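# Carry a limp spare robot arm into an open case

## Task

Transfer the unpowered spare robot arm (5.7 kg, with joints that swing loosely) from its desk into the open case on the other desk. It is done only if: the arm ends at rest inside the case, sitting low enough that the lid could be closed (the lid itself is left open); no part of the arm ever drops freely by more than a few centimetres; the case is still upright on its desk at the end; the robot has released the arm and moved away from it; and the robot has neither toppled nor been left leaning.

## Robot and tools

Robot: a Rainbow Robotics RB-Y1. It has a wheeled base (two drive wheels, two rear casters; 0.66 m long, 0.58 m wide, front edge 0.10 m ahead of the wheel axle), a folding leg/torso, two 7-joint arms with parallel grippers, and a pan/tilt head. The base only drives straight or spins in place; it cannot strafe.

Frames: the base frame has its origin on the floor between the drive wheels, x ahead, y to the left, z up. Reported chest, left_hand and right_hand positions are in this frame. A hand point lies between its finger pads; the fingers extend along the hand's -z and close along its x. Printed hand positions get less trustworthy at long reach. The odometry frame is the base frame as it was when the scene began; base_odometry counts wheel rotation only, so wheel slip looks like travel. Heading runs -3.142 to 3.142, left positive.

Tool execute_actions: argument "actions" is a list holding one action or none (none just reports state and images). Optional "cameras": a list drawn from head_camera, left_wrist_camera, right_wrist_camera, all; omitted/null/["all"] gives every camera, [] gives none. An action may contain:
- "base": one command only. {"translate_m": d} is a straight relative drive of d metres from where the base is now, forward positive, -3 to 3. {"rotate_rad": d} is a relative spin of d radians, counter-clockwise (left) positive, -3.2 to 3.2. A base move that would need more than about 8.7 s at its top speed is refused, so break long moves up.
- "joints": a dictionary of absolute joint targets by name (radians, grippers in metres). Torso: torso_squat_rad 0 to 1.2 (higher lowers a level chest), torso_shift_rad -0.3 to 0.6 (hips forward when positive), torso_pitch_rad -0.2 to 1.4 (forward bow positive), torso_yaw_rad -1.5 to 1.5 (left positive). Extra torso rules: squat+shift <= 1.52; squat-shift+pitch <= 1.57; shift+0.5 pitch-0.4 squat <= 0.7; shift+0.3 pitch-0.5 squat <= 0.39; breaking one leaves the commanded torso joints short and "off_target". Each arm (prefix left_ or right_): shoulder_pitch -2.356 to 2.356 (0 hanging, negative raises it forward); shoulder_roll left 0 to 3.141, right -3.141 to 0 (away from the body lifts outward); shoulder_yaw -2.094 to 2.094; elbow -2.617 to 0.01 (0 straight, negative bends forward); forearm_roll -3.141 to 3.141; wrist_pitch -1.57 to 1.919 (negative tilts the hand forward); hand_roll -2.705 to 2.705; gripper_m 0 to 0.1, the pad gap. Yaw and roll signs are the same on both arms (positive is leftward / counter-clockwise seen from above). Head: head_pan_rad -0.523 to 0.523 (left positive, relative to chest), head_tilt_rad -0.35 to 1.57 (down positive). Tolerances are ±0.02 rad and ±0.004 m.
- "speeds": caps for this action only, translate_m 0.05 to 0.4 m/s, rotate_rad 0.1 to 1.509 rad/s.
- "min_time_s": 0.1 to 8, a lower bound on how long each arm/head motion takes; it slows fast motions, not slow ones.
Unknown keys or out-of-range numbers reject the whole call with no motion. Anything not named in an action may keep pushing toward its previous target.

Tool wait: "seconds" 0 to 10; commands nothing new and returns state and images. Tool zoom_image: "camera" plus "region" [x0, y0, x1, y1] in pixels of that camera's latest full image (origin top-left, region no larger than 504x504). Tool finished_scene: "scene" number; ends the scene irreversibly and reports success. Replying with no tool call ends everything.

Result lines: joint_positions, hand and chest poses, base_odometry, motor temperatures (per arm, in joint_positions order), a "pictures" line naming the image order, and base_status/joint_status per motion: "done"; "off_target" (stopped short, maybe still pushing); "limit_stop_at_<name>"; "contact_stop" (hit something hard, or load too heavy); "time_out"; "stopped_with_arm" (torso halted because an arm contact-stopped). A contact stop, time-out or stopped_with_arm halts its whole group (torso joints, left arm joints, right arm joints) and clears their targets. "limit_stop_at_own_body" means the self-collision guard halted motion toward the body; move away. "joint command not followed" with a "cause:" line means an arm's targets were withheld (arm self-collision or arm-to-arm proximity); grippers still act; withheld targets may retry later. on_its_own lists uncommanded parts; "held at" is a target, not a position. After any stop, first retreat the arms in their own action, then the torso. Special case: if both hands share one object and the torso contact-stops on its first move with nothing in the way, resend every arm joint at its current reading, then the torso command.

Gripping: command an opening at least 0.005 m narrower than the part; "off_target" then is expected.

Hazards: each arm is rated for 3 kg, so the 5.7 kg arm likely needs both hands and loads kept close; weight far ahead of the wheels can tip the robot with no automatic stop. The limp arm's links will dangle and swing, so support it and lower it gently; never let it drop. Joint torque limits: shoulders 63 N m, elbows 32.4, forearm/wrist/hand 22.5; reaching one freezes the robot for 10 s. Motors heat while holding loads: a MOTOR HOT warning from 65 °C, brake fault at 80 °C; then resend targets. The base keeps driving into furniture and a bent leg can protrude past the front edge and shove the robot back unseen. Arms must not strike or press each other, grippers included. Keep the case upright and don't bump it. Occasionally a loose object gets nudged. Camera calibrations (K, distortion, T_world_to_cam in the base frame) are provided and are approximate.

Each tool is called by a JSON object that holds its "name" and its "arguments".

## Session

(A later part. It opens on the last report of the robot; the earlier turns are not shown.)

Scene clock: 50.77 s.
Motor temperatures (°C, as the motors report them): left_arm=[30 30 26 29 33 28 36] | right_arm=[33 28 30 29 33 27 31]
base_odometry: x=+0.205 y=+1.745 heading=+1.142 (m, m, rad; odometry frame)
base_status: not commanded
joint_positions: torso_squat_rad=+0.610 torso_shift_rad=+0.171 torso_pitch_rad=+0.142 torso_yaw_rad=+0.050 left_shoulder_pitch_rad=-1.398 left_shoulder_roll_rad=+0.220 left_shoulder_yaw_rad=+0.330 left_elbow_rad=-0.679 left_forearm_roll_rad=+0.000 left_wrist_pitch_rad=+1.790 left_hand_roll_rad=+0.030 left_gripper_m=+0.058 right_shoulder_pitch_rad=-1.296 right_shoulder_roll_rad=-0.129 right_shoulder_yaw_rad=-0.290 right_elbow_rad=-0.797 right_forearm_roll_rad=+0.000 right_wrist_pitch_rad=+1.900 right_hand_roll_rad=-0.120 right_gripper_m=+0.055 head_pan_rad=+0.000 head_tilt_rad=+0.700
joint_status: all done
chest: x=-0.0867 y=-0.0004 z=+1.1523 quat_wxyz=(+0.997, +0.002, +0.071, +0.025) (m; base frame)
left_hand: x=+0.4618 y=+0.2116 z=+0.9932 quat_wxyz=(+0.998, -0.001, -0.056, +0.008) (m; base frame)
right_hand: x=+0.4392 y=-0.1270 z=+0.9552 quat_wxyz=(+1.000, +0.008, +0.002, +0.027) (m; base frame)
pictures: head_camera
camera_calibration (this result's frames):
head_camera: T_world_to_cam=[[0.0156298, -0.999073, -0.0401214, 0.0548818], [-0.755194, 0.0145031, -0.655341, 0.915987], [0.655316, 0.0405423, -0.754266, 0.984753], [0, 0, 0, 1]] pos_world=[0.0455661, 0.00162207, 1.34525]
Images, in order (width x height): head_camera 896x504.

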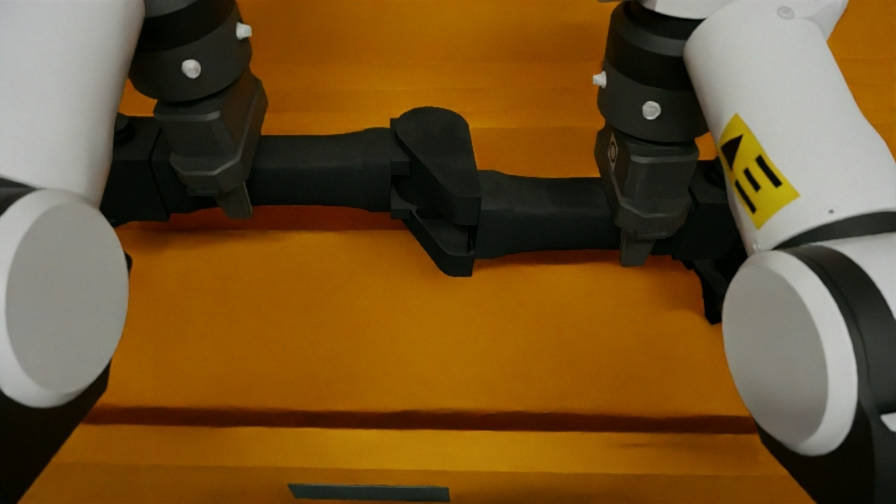

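{"name": "execute_actions", "arguments": {"actions": [{"joints":{"torso_squat_rad":0.64,"torso_yaw_rad":0.08,"torso_shift_rad":0.18}}], "cameras": []}}

{"name": "execute_actions", "arguments": {"actions": [{"joints":{"torso_squat_rad":0.665,"torso_yaw_rad":0.16,"torso_shift_rad":0.21}}], "cameras": ["head_camera"]}}

Scene clock: 51.57 s.
Motor temperatures (°C, as the motors report them): left_arm=[30 30 26 29 33 28 36] | right_arm=[33 28 30 29 33 27 31]
base_odometry: x=+0.205 y=+1.745 heading=+1.142 (m, m, rad; odometry frame)
base_status: not commanded
joint_positions: torso_squat_rad=+0.640 torso_shift_rad=+0.180 torso_pitch_rad=+0.141 torso_yaw_rad=+0.080 left_shoulder_pitch_rad=-1.396 left_shoulder_roll_rad=+0.220 left_shoulder_yaw_rad=+0.330 left_elbow_rad=-0.678 left_forearm_roll_rad=+0.000 left_wrist_pitch_rad=+1.790 left_hand_roll_rad=+0.030 left_gripper_m=+0.058 right_shoulder_pitch_rad=-1.300 right_shoulder_roll_rad=-0.130 right_shoulder_yaw_rad=-0.290 right_elbow_rad=-0.800 right_forearm_roll_rad=+0.001 right_wrist_pitch_rad=+1.900 right_hand_roll_rad=-0.120 right_gripper_m=+0.055 head_pan_rad=+0.000 head_tilt_rad=+0.700
joint_status: all done
chest: x=-0.0840 y=-0.0002 z=+1.1393 quat_wxyz=(+0.997, +0.003, +0.070, +0.040) (m; base frame)
left_hand: x=+0.4577 y=+0.2289 z=+0.9808 quat_wxyz=(+0.998, +0.002, -0.056, +0.023) (m; base frame)
right_hand: x=+0.4474 y=-0.1104 z=+0.9456 quat_wxyz=(+0.999, +0.010, -0.002, +0.042) (m; base frame)
pictures: none
No camera images: the call's "cameras" was empty. Leave "cameras" out to get every camera's image.

Scene clock: 52.70 s.
Motor temperatures (°C, as the motors report them): left_arm=[30 30 26 29 33 28 36] | right_arm=[33 28 30 29 34 27 31]
base_odometry: x=+0.205 y=+1.745 heading=+1.143 (m, m, rad; odometry frame)
base_status: not commanded
joint_positions: torso_squat_rad=+0.665 torso_shift_rad=+0.210 torso_pitch_rad=+0.139 torso_yaw_rad=+0.160 left_shoulder_pitch_rad=-1.394 left_shoulder_roll_rad=+0.221 left_shoulder_yaw_rad=+0.330 left_elbow_rad=-0.678 left_forearm_roll_rad=-0.001 left_wrist_pitch_rad=+1.790 left_hand_roll_rad=+0.030 left_gripper_m=+0.058 right_shoulder_pitch_rad=-1.308 right_shoulder_roll_rad=-0.132 right_shoulder_yaw_rad=-0.289 right_elbow_rad=-0.805 right_forearm_roll_rad=+0.001 right_wrist_pitch_rad=+1.900 right_hand_roll_rad=-0.120 right_gripper_m=+0.055 head_pan_rad=+0.000 head_tilt_rad=+0.700
joint_status: all done
chest: x=-0.0706 y=+0.0003 z=+1.1257 quat_wxyz=(+0.994, +0.005, +0.069, +0.080) (m; base frame)
left_hand: x=+0.4507 y=+0.2741 z=+0.9697 quat_wxyz=(+0.996, +0.009, -0.055, +0.063) (m; base frame)
right_hand: x=+0.4708 y=-0.0644 z=+0.9372 quat_wxyz=(+0.996, +0.016, -0.009, +0.082) (m; base frame)
pictures: head_camera
camera_calibration (this result's frames):
head_camera: T_world_to_cam=[[0.124609, -0.99074, -0.0539231, 0.0774877], [-0.75062, -0.0585878, -0.658132, 0.914141], [0.648878, 0.122485, -0.750969, 0.949974], [0, 0, 0, 1]] pos_world=[0.0601, 0.0139704, 1.3192]
Images, in order (width x height): head_camera 896x504.

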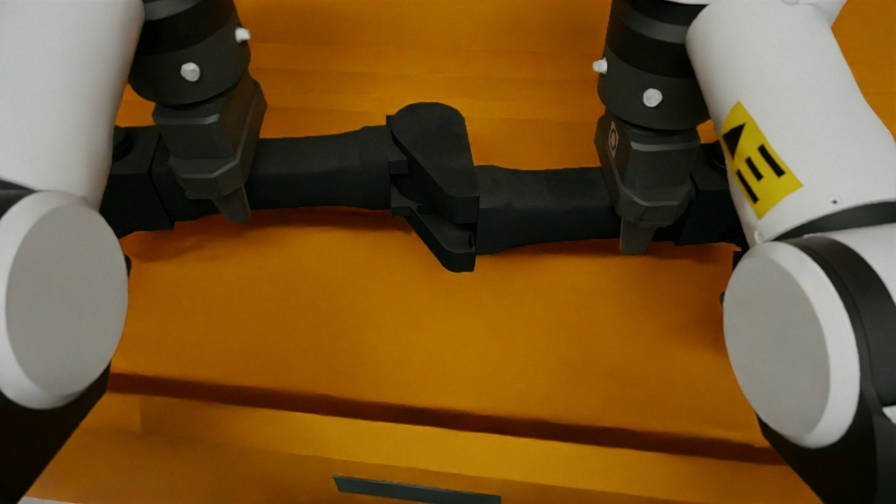

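Pressing; ease slightly and drag forward.

{"name": "execute_actions", "arguments": {"actions": [{"base":{"translate_m":0.05},"speeds":{"translate_m":0.05},"joints":{"torso_squat_rad":0.65,"torso_yaw_rad":0.2}}], "cameras": ["head_camera"]}}

{"name": "execute_actions", "arguments": {"actions": [{"joints":{"torso_squat_rad":0.675,"torso_shift_rad":0.22,"head_pan_rad":-0.45,"head_tilt_rad":0.6}}], "cameras": ["head_camera"]}}

Scene clock: 54.53 s.
Motor temperatures (°C, as the motors report them): left_arm=[30 30 26 29 33 28 36] | right_arm=[33 28 30 29 34 27 31]
base_odometry: x=+0.226 y=+1.791 heading=+1.143 (m, m, rad; odometry frame)
base_status: done
joint_positions: torso_squat_rad=+0.650 torso_shift_rad=+0.211 torso_pitch_rad=+0.142 torso_yaw_rad=+0.200 left_shoulder_pitch_rad=-1.397 left_shoulder_roll_rad=+0.220 left_shoulder_yaw_rad=+0.330 left_elbow_rad=-0.678 left_forearm_roll_rad=+0.000 left_wrist_pitch_rad=+1.790 left_hand_roll_rad=+0.030 left_gripper_m=+0.057 right_shoulder_pitch_rad=-1.298 right_shoulder_roll_rad=-0.130 right_shoulder_yaw_rad=-0.289 right_elbow_rad=-0.799 right_forearm_roll_rad=+0.000 right_wrist_pitch_rad=+1.900 right_hand_roll_rad=-0.120 right_gripper_m=+0.055 head_pan_rad=+0.000 head_tilt_rad=+0.700
joint_status: all done
chest: x=-0.0678 y=-0.0003 z=+1.1318 quat_wxyz=(+0.993, +0.007, +0.070, +0.100) (m; base frame)
left_hand: x=+0.4426 y=+0.2938 z=+0.9774 quat_wxyz=(+0.995, +0.014, -0.055, +0.081) (m; base frame)
right_hand: x=+0.4718 y=-0.0437 z=+0.9346 quat_wxyz=(+0.995, +0.019, +0.000, +0.101) (m; base frame)
pictures: head_camera
camera_calibration (this result's frames):
head_camera: T_world_to_cam=[[0.163205, -0.984711, -0.0608921, 0.0874019], [-0.749719, -0.0836642, -0.656447, 0.918428], [0.641316, 0.152787, -0.751911, 0.953357], [0, 0, 0, 1]] pos_world=[0.0628951, 0.0172445, 1.32506]
Images, in order (width x height): head_camera 896x504.

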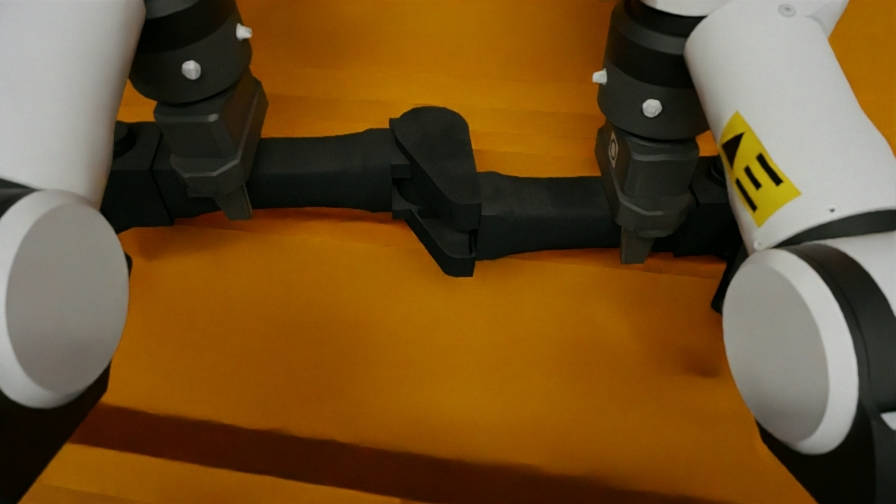

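Scene clock: 55.50 s.
Motor temperatures (°C, as the motors report them): left_arm=[31 30 26 29 33 28 36] | right_arm=[33 28 30 29 34 27 31]
base_odometry: x=+0.226 y=+1.791 heading=+1.143 (m, m, rad; odometry frame)
base_status: not commanded
joint_positions: torso_squat_rad=+0.675 torso_shift_rad=+0.221 torso_pitch_rad=+0.142 torso_yaw_rad=+0.200 left_shoulder_pitch_rad=-1.396 left_shoulder_roll_rad=+0.220 left_shoulder_yaw_rad=+0.330 left_elbow_rad=-0.678 left_forearm_roll_rad=+0.000 left_wrist_pitch_rad=+1.790 left_hand_roll_rad=+0.030 left_gripper_m=+0.057 right_shoulder_pitch_rad=-1.298 right_shoulder_roll_rad=-0.130 right_shoulder_yaw_rad=-0.289 right_elbow_rad=-0.799 right_forearm_roll_rad=+0.000 right_wrist_pitch_rad=+1.900 right_hand_roll_rad=-0.120 right_gripper_m=+0.055 head_pan_rad=-0.450 head_tilt_rad=+0.600
joint_status: all done
chest: x=-0.0647 y=-0.0002 z=+1.1201 quat_wxyz=(+0.993, +0.007, +0.070, +0.100) (m; base frame)
left_hand: x=+0.4456 y=+0.2939 z=+0.9655 quat_wxyz=(+0.995, +0.014, -0.055, +0.082) (m; base frame)
right_hand: x=+0.4751 y=-0.0436 z=+0.9233 quat_wxyz=(+0.995, +0.019, +0.000, +0.101) (m; base frame)
pictures: head_camera
camera_calibration (this result's frames):
head_camera: T_world_to_cam=[[-0.274295, -0.961645, -0.00115973, 0.000970815], [-0.655069, 0.187731, -0.731875, 1.01259], [0.704022, -0.19999, -0.681438, 0.852292], [0, 0, 0, 1]] pos_world=[0.0635511, -0.0187116, 1.32187]
Images, in order (width x height): head_camera 896x504.

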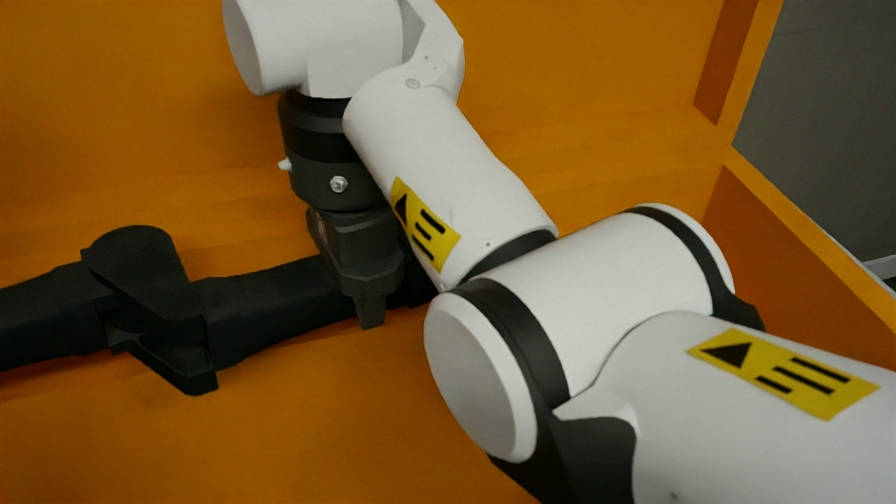

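{"name": "execute_actions", "arguments": {"actions": [{"joints":{"torso_squat_rad":0.74,"head_pan_rad":-0.1}}], "cameras": []}}

{"name": "execute_actions", "arguments": {"actions": [{"joints":{"torso_squat_rad":0.83,"torso_pitch_rad":0.18}}], "cameras": ["head_camera"]}}

{"name": "execute_actions", "arguments": {"actions": [{"joints":{"torso_pitch_rad":0.21,"left_shoulder_pitch_rad":-1.385}}], "cameras": ["head_camera"]}}

Scene clock: 57.77 s.
Motor temperatures (°C, as the motors report them): left_arm=[31 30 26 29 33 28 36] | right_arm=[33 28 30 29 34 27 31]
base_odometry: x=+0.226 y=+1.791 heading=+1.143 (m, m, rad; odometry frame)
base_status: not commanded
joint_positions: torso_squat_rad=+0.740 torso_shift_rad=+0.221 torso_pitch_rad=+0.142 torso_yaw_rad=+0.200 left_shoulder_pitch_rad=-1.396 left_shoulder_roll_rad=+0.220 left_shoulder_yaw_rad=+0.330 left_elbow_rad=-0.678 left_forearm_roll_rad=+0.000 left_wrist_pitch_rad=+1.790 left_hand_roll_rad=+0.030 left_gripper_m=+0.057 right_shoulder_pitch_rad=-1.298 right_shoulder_roll_rad=-0.130 right_shoulder_yaw_rad=-0.289 right_elbow_rad=-0.799 right_forearm_roll_rad=+0.000 right_wrist_pitch_rad=+1.900 right_hand_roll_rad=-0.120 right_gripper_m=+0.055 head_pan_rad=-0.100 head_tilt_rad=+0.600
joint_status: all done
chest: x=-0.0712 y=-0.0002 z=+1.0913 quat_wxyz=(+0.993, +0.007, +0.070, +0.100) (m; base frame)
left_hand: x=+0.4391 y=+0.2939 z=+0.9368 quat_wxyz=(+0.995, +0.013, -0.055, +0.082) (m; base frame)
right_hand: x=+0.4685 y=-0.0436 z=+0.8943 quat_wxyz=(+0.995, +0.019, +0.000, +0.101) (m; base frame)
pictures: none
No camera images: the call's "cameras" was empty. Leave "cameras" out to get every camera's image.

Scene clock: 58.83 s.
Motor temperatures (°C, as the motors report them): left_arm=[31 30 26 29 33 28 36] | right_arm=[33 28 30 29 34 27 31]
base_odometry: x=+0.226 y=+1.791 heading=+1.143 (m, m, rad; odometry frame)
base_status: not commanded
joint_positions: torso_squat_rad=+0.830 torso_shift_rad=+0.221 torso_pitch_rad=+0.182 torso_yaw_rad=+0.200 left_shoulder_pitch_rad=-1.396 left_shoulder_roll_rad=+0.220 left_shoulder_yaw_rad=+0.330 left_elbow_rad=-0.678 left_forearm_roll_rad=+0.000 left_wrist_pitch_rad=+1.790 left_hand_roll_rad=+0.030 left_gripper_m=+0.057 right_shoulder_pitch_rad=-1.298 right_shoulder_roll_rad=-0.130 right_shoulder_yaw_rad=-0.289 right_elbow_rad=-0.799 right_forearm_roll_rad=+0.000 right_wrist_pitch_rad=+1.900 right_hand_roll_rad=-0.120 right_gripper_m=+0.055 head_pan_rad=-0.100 head_tilt_rad=+0.600
joint_status: all done
chest: x=-0.0688 y=-0.0002 z=+1.0459 quat_wxyz=(+0.991, +0.009, +0.090, +0.099) (m; base frame)
left_hand: x=+0.4350 y=+0.2939 z=+0.8711 quat_wxyz=(+0.996, +0.015, -0.035, +0.081) (m; base frame)
right_hand: x=+0.4628 y=-0.0435 z=+0.8278 quat_wxyz=(+0.995, +0.021, +0.019, +0.101) (m; base frame)
pictures: head_camera
camera_calibration (this result's frames):
head_camera: T_world_to_cam=[[0.0663363, -0.996406, -0.0526755, 0.0697857], [-0.714407, -0.0105747, -0.699651, 0.9193], [0.696579, 0.084044, -0.712541, 0.834917], [0, 0, 0, 1]] pos_world=[0.0705388, 0.00908642, 1.24178]
Images, in order (width x height): head_camera 896x504.

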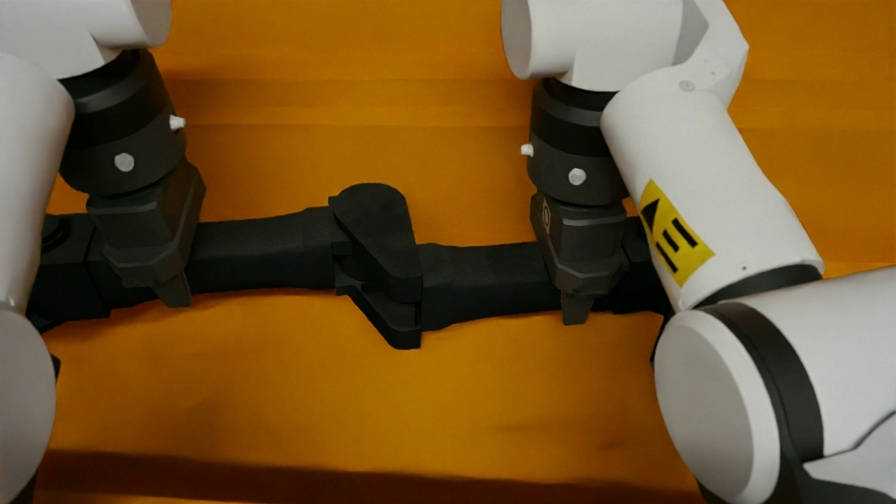

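Scene clock: 59.60 s.
Motor temperatures (°C, as the motors report them): left_arm=[31 30 26 29 33 28 36] | right_arm=[33 28 30 29 34 27 31]
base_odometry: x=+0.226 y=+1.791 heading=+1.143 (m, m, rad; odometry frame)
base_status: not commanded
joint_positions: torso_squat_rad=+0.830 torso_shift_rad=+0.221 torso_pitch_rad=+0.212 torso_yaw_rad=+0.200 left_shoulder_pitch_rad=-1.382 left_shoulder_roll_rad=+0.219 left_shoulder_yaw_rad=+0.330 left_elbow_rad=-0.679 left_forearm_roll_rad=+0.000 left_wrist_pitch_rad=+1.790 left_hand_roll_rad=+0.030 left_gripper_m=+0.058 right_shoulder_pitch_rad=-1.298 right_shoulder_roll_rad=-0.129 right_shoulder_yaw_rad=-0.289 right_elbow_rad=-0.799 right_forearm_roll_rad=+0.000 right_wrist_pitch_rad=+1.900 right_hand_roll_rad=-0.120 right_gripper_m=+0.055 head_pan_rad=-0.100 head_tilt_rad=+0.600
joint_status: all done
chest: x=-0.0596 y=-0.0002 z=+1.0441 quat_wxyz=(+0.989, +0.011, +0.105, +0.099) (m; base frame)
left_hand: x=+0.4347 y=+0.2957 z=+0.8473 quat_wxyz=(+0.996, +0.016, -0.014, +0.083) (m; base frame)
right_hand: x=+0.4648 y=-0.0429 z=+0.8099 quat_wxyz=(+0.994, +0.023, +0.035, +0.101) (m; base frame)
pictures: head_camera
camera_calibration (this result's frames):
head_camera: T_world_to_cam=[[0.064704, -0.996406, -0.0546706, 0.0710553], [-0.735119, -0.0105444, -0.677856, 0.900572], [0.674843, 0.0840494, -0.73316, 0.84749], [0, 0, 0, 1]] pos_world=[0.0855082, 0.00906483, 1.23569]
Images, in order (width x height): head_camera 896x504.

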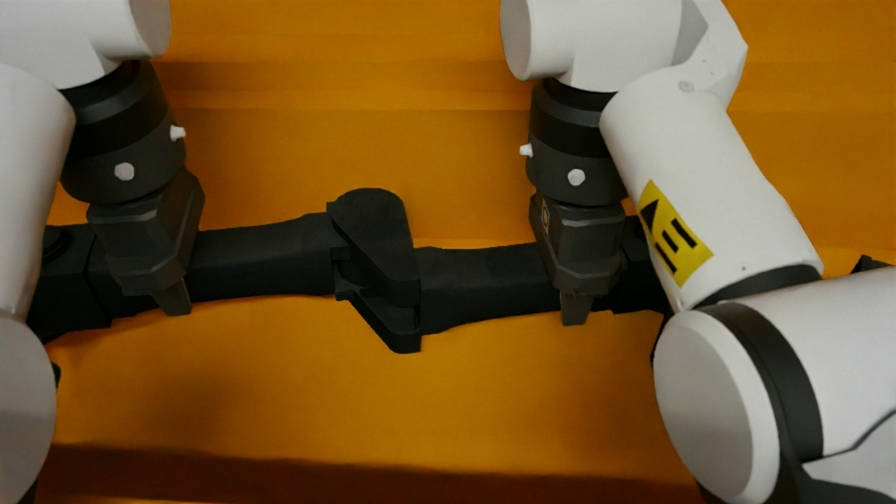

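{"name": "execute_actions", "arguments": {"actions": [{"joints":{"torso_pitch_rad":0.235,"head_pan_rad":0.4,"head_tilt_rad":0.5}}], "cameras": ["head_camera"]}}

Scene clock: 60.67 s.
Motor temperatures (°C, as the motors report them): left_arm=[31 30 26 29 33 28 36] | right_arm=[33 28 30 29 34 27 31]
base_odometry: x=+0.226 y=+1.791 heading=+1.143 (m, m, rad; odometry frame)
base_status: not commanded
joint_positions: torso_squat_rad=+0.830 torso_shift_rad=+0.220 torso_pitch_rad=+0.235 torso_yaw_rad=+0.200 left_shoulder_pitch_rad=-1.384 left_shoulder_roll_rad=+0.220 left_shoulder_yaw_rad=+0.330 left_elbow_rad=-0.679 left_forearm_roll_rad=+0.000 left_wrist_pitch_rad=+1.790 left_hand_roll_rad=+0.030 left_gripper_m=+0.058 right_shoulder_pitch_rad=-1.300 right_shoulder_roll_rad=-0.129 right_shoulder_yaw_rad=-0.289 right_elbow_rad=-0.800 right_forearm_roll_rad=+0.000 right_wrist_pitch_rad=+1.900 right_hand_roll_rad=-0.120 right_gripper_m=+0.055 head_pan_rad=+0.400 head_tilt_rad=+0.500
joint_status: all done
chest: x=-0.0528 y=-0.0003 z=+1.0425 quat_wxyz=(+0.988, +0.012, +0.117, +0.099) (m; base frame)
left_hand: x=+0.4373 y=+0.2958 z=+0.8350 quat_wxyz=(+0.996, +0.017, -0.003, +0.083) (m; base frame)
right_hand: x=+0.4667 y=-0.0427 z=+0.7973 quat_wxyz=(+0.994, +0.024, +0.045, +0.101) (m; base frame)
pictures: head_camera
camera_calibration (this result's frames):
head_camera: T_world_to_cam=[[0.521765, -0.83632, -0.168314, 0.202723], [-0.621767, -0.237722, -0.746254, 0.99022], [0.584095, 0.494021, -0.644031, 0.727486], [0, 0, 0, 1]] pos_world=[0.0849905, 0.0455447, 1.2416]
Images, in order (width x height): head_camera 896x504.

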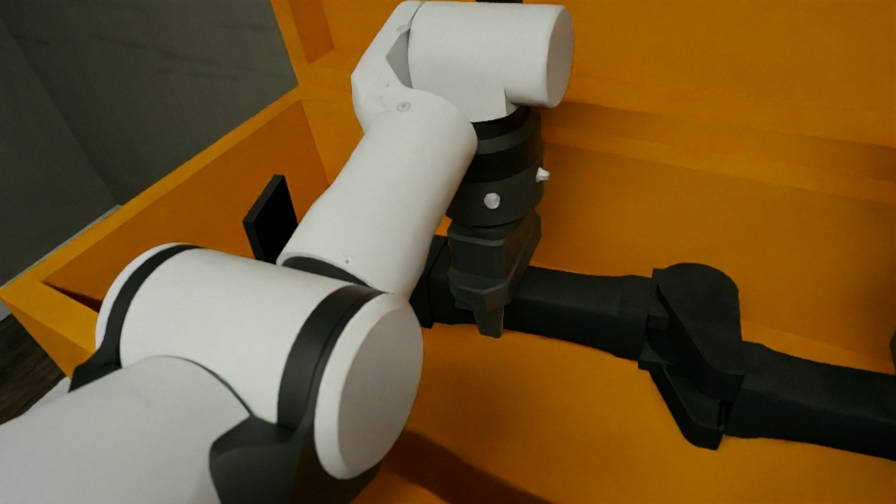

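{"name": "execute_actions", "arguments": {"actions": [{"joints":{"left_gripper_m":0.095,"right_gripper_m":0.095}}], "cameras": []}}

{"name": "execute_actions", "arguments": {"actions": [{"joints":{"torso_squat_rad":0.45,"torso_shift_rad":0.15,"torso_pitch_rad":0.15}}], "cameras": []}}

{"name": "execute_actions", "arguments": {"actions": [{"base":{"translate_m":-0.6},"joints":{"head_pan_rad":0,"head_tilt_rad":0.35,"torso_yaw_rad":0}}], "cameras": ["head_camera"]}}

Scene clock: 62.07 s.
Motor temperatures (°C, as the motors report them): left_arm=[31 30 26 29 33 28 36] | right_arm=[33 28 30 29 34 27 31]
base_odometry: x=+0.226 y=+1.791 heading=+1.143 (m, m, rad; odometry frame)
base_status: not commanded
joint_positions: torso_squat_rad=+0.830 torso_shift_rad=+0.220 torso_pitch_rad=+0.235 torso_yaw_rad=+0.200 left_shoulder_pitch_rad=-1.385 left_shoulder_roll_rad=+0.220 left_shoulder_yaw_rad=+0.330 left_elbow_rad=-0.680 left_forearm_roll_rad=+0.000 left_wrist_pitch_rad=+1.790 left_hand_roll_rad=+0.030 left_gripper_m=+0.095 right_shoulder_pitch_rad=-1.300 right_shoulder_roll_rad=-0.130 right_shoulder_yaw_rad=-0.290 right_elbow_rad=-0.800 right_forearm_roll_rad=+0.000 right_wrist_pitch_rad=+1.900 right_hand_roll_rad=-0.120 right_gripper_m=+0.095 head_pan_rad=+0.400 head_tilt_rad=+0.500
joint_status: all done
chest: x=-0.0529 y=-0.0004 z=+1.0425 quat_wxyz=(+0.988, +0.012, +0.117, +0.099) (m; base frame)
left_hand: x=+0.4378 y=+0.2956 z=+0.8360 quat_wxyz=(+0.996, +0.017, -0.004, +0.083) (m; base frame)
right_hand: x=+0.4668 y=-0.0429 z=+0.7974 quat_wxyz=(+0.994, +0.024, +0.045, +0.100) (m; base frame)
pictures: none
No camera images: the call's "cameras" was empty. Leave "cameras" out to get every camera's image.

Scene clock: 64.17 s.
Motor temperatures (°C, as the motors report them): left_arm=[31 30 26 29 33 28 36] | right_arm=[33 28 30 29 34 27 31]
base_odometry: x=+0.226 y=+1.791 heading=+1.143 (m, m, rad; odometry frame)
base_status: not commanded
joint_positions: torso_squat_rad=+0.450 torso_shift_rad=+0.150 torso_pitch_rad=+0.150 torso_yaw_rad=+0.200 left_shoulder_pitch_rad=-1.385 left_shoulder_roll_rad=+0.220 left_shoulder_yaw_rad=+0.330 left_elbow_rad=-0.680 left_forearm_roll_rad=+0.000 left_wrist_pitch_rad=+1.790 left_hand_roll_rad=+0.030 left_gripper_m=+0.095 right_shoulder_pitch_rad=-1.300 right_shoulder_roll_rad=-0.130 right_shoulder_yaw_rad=-0.290 right_elbow_rad=-0.800 right_forearm_roll_rad=+0.000 right_wrist_pitch_rad=+1.900 right_hand_roll_rad=-0.120 right_gripper_m=+0.095 head_pan_rad=+0.400 head_tilt_rad=+0.500
joint_status: all done
chest: x=-0.0877 y=-0.0004 z=+1.2097 quat_wxyz=(+0.992, +0.008, +0.074, +0.100) (m; base frame)
left_hand: x=+0.4188 y=+0.2956 z=+1.0459 quat_wxyz=(+0.995, +0.014, -0.047, +0.083) (m; base frame)
right_hand: x=+0.4509 y=-0.0430 z=+1.0097 quat_wxyz=(+0.995, +0.020, +0.002, +0.101) (m; base frame)
pictures: none
No camera images: the call's "cameras" was empty. Leave "cameras" out to get every camera's image.

Scene clock: 67.23 s.
Motor temperatures (°C, as the motors report them): left_arm=[31 30 26 29 33 28 36] | right_arm=[33 28 30 29 34 27 31]
base_odometry: x=-0.023 y=+1.245 heading=+1.144 (m, m, rad; odometry frame)
base_status: done
joint_positions: torso_squat_rad=+0.450 torso_shift_rad=+0.150 torso_pitch_rad=+0.150 torso_yaw_rad=+0.000 left_shoulder_pitch_rad=-1.385 left_shoulder_roll_rad=+0.220 left_shoulder_yaw_rad=+0.330 left_elbow_rad=-0.680 left_forearm_roll_rad=+0.000 left_wrist_pitch_rad=+1.790 left_hand_roll_rad=+0.030 left_gripper_m=+0.095 right_shoulder_pitch_rad=-1.300 right_shoulder_roll_rad=-0.130 right_shoulder_yaw_rad=-0.290 right_elbow_rad=-0.800 right_forearm_roll_rad=+0.000 right_wrist_pitch_rad=+1.900 right_hand_roll_rad=-0.120 right_gripper_m=+0.095 head_pan_rad=+0.000 head_tilt_rad=+0.350
joint_status: all done
chest: x=-0.0877 y=-0.0004 z=+1.2097 quat_wxyz=(+0.997, +0.001, +0.075, +0.000) (m; base frame)
left_hand: x=+0.4666 y=+0.1853 z=+1.0387 quat_wxyz=(+0.999, -0.006, -0.047, -0.015) (m; base frame)
right_hand: x=+0.4314 y=-0.1542 z=+1.0125 quat_wxyz=(+1.000, +0.005, +0.002, +0.002) (m; base frame)
pictures: head_camera
camera_calibration (this result's frames):
head_camera: T_world_to_cam=[[-0.0211668, -0.998868, -0.0425945, 0.0581317], [-0.489939, 0.047501, -0.870461, 1.26541], [0.871499, 0.00244384, -0.49039, 0.664705], [0, 0, 0, 1]] pos_world=[0.0419163, -0.00366694, 1.42993]
Images, in order (width x height): head_camera 896x504.

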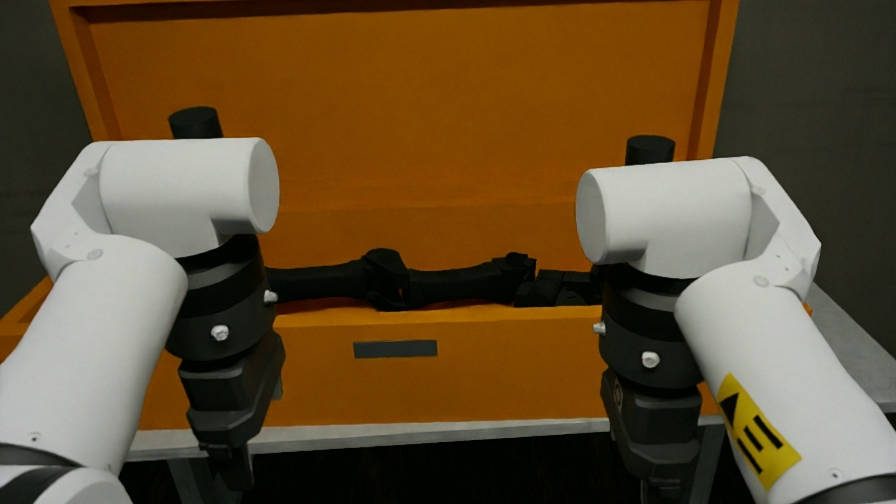

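{"name": "finished_scene", "arguments": {"scene": 2}}

The scene is finished: the task was done.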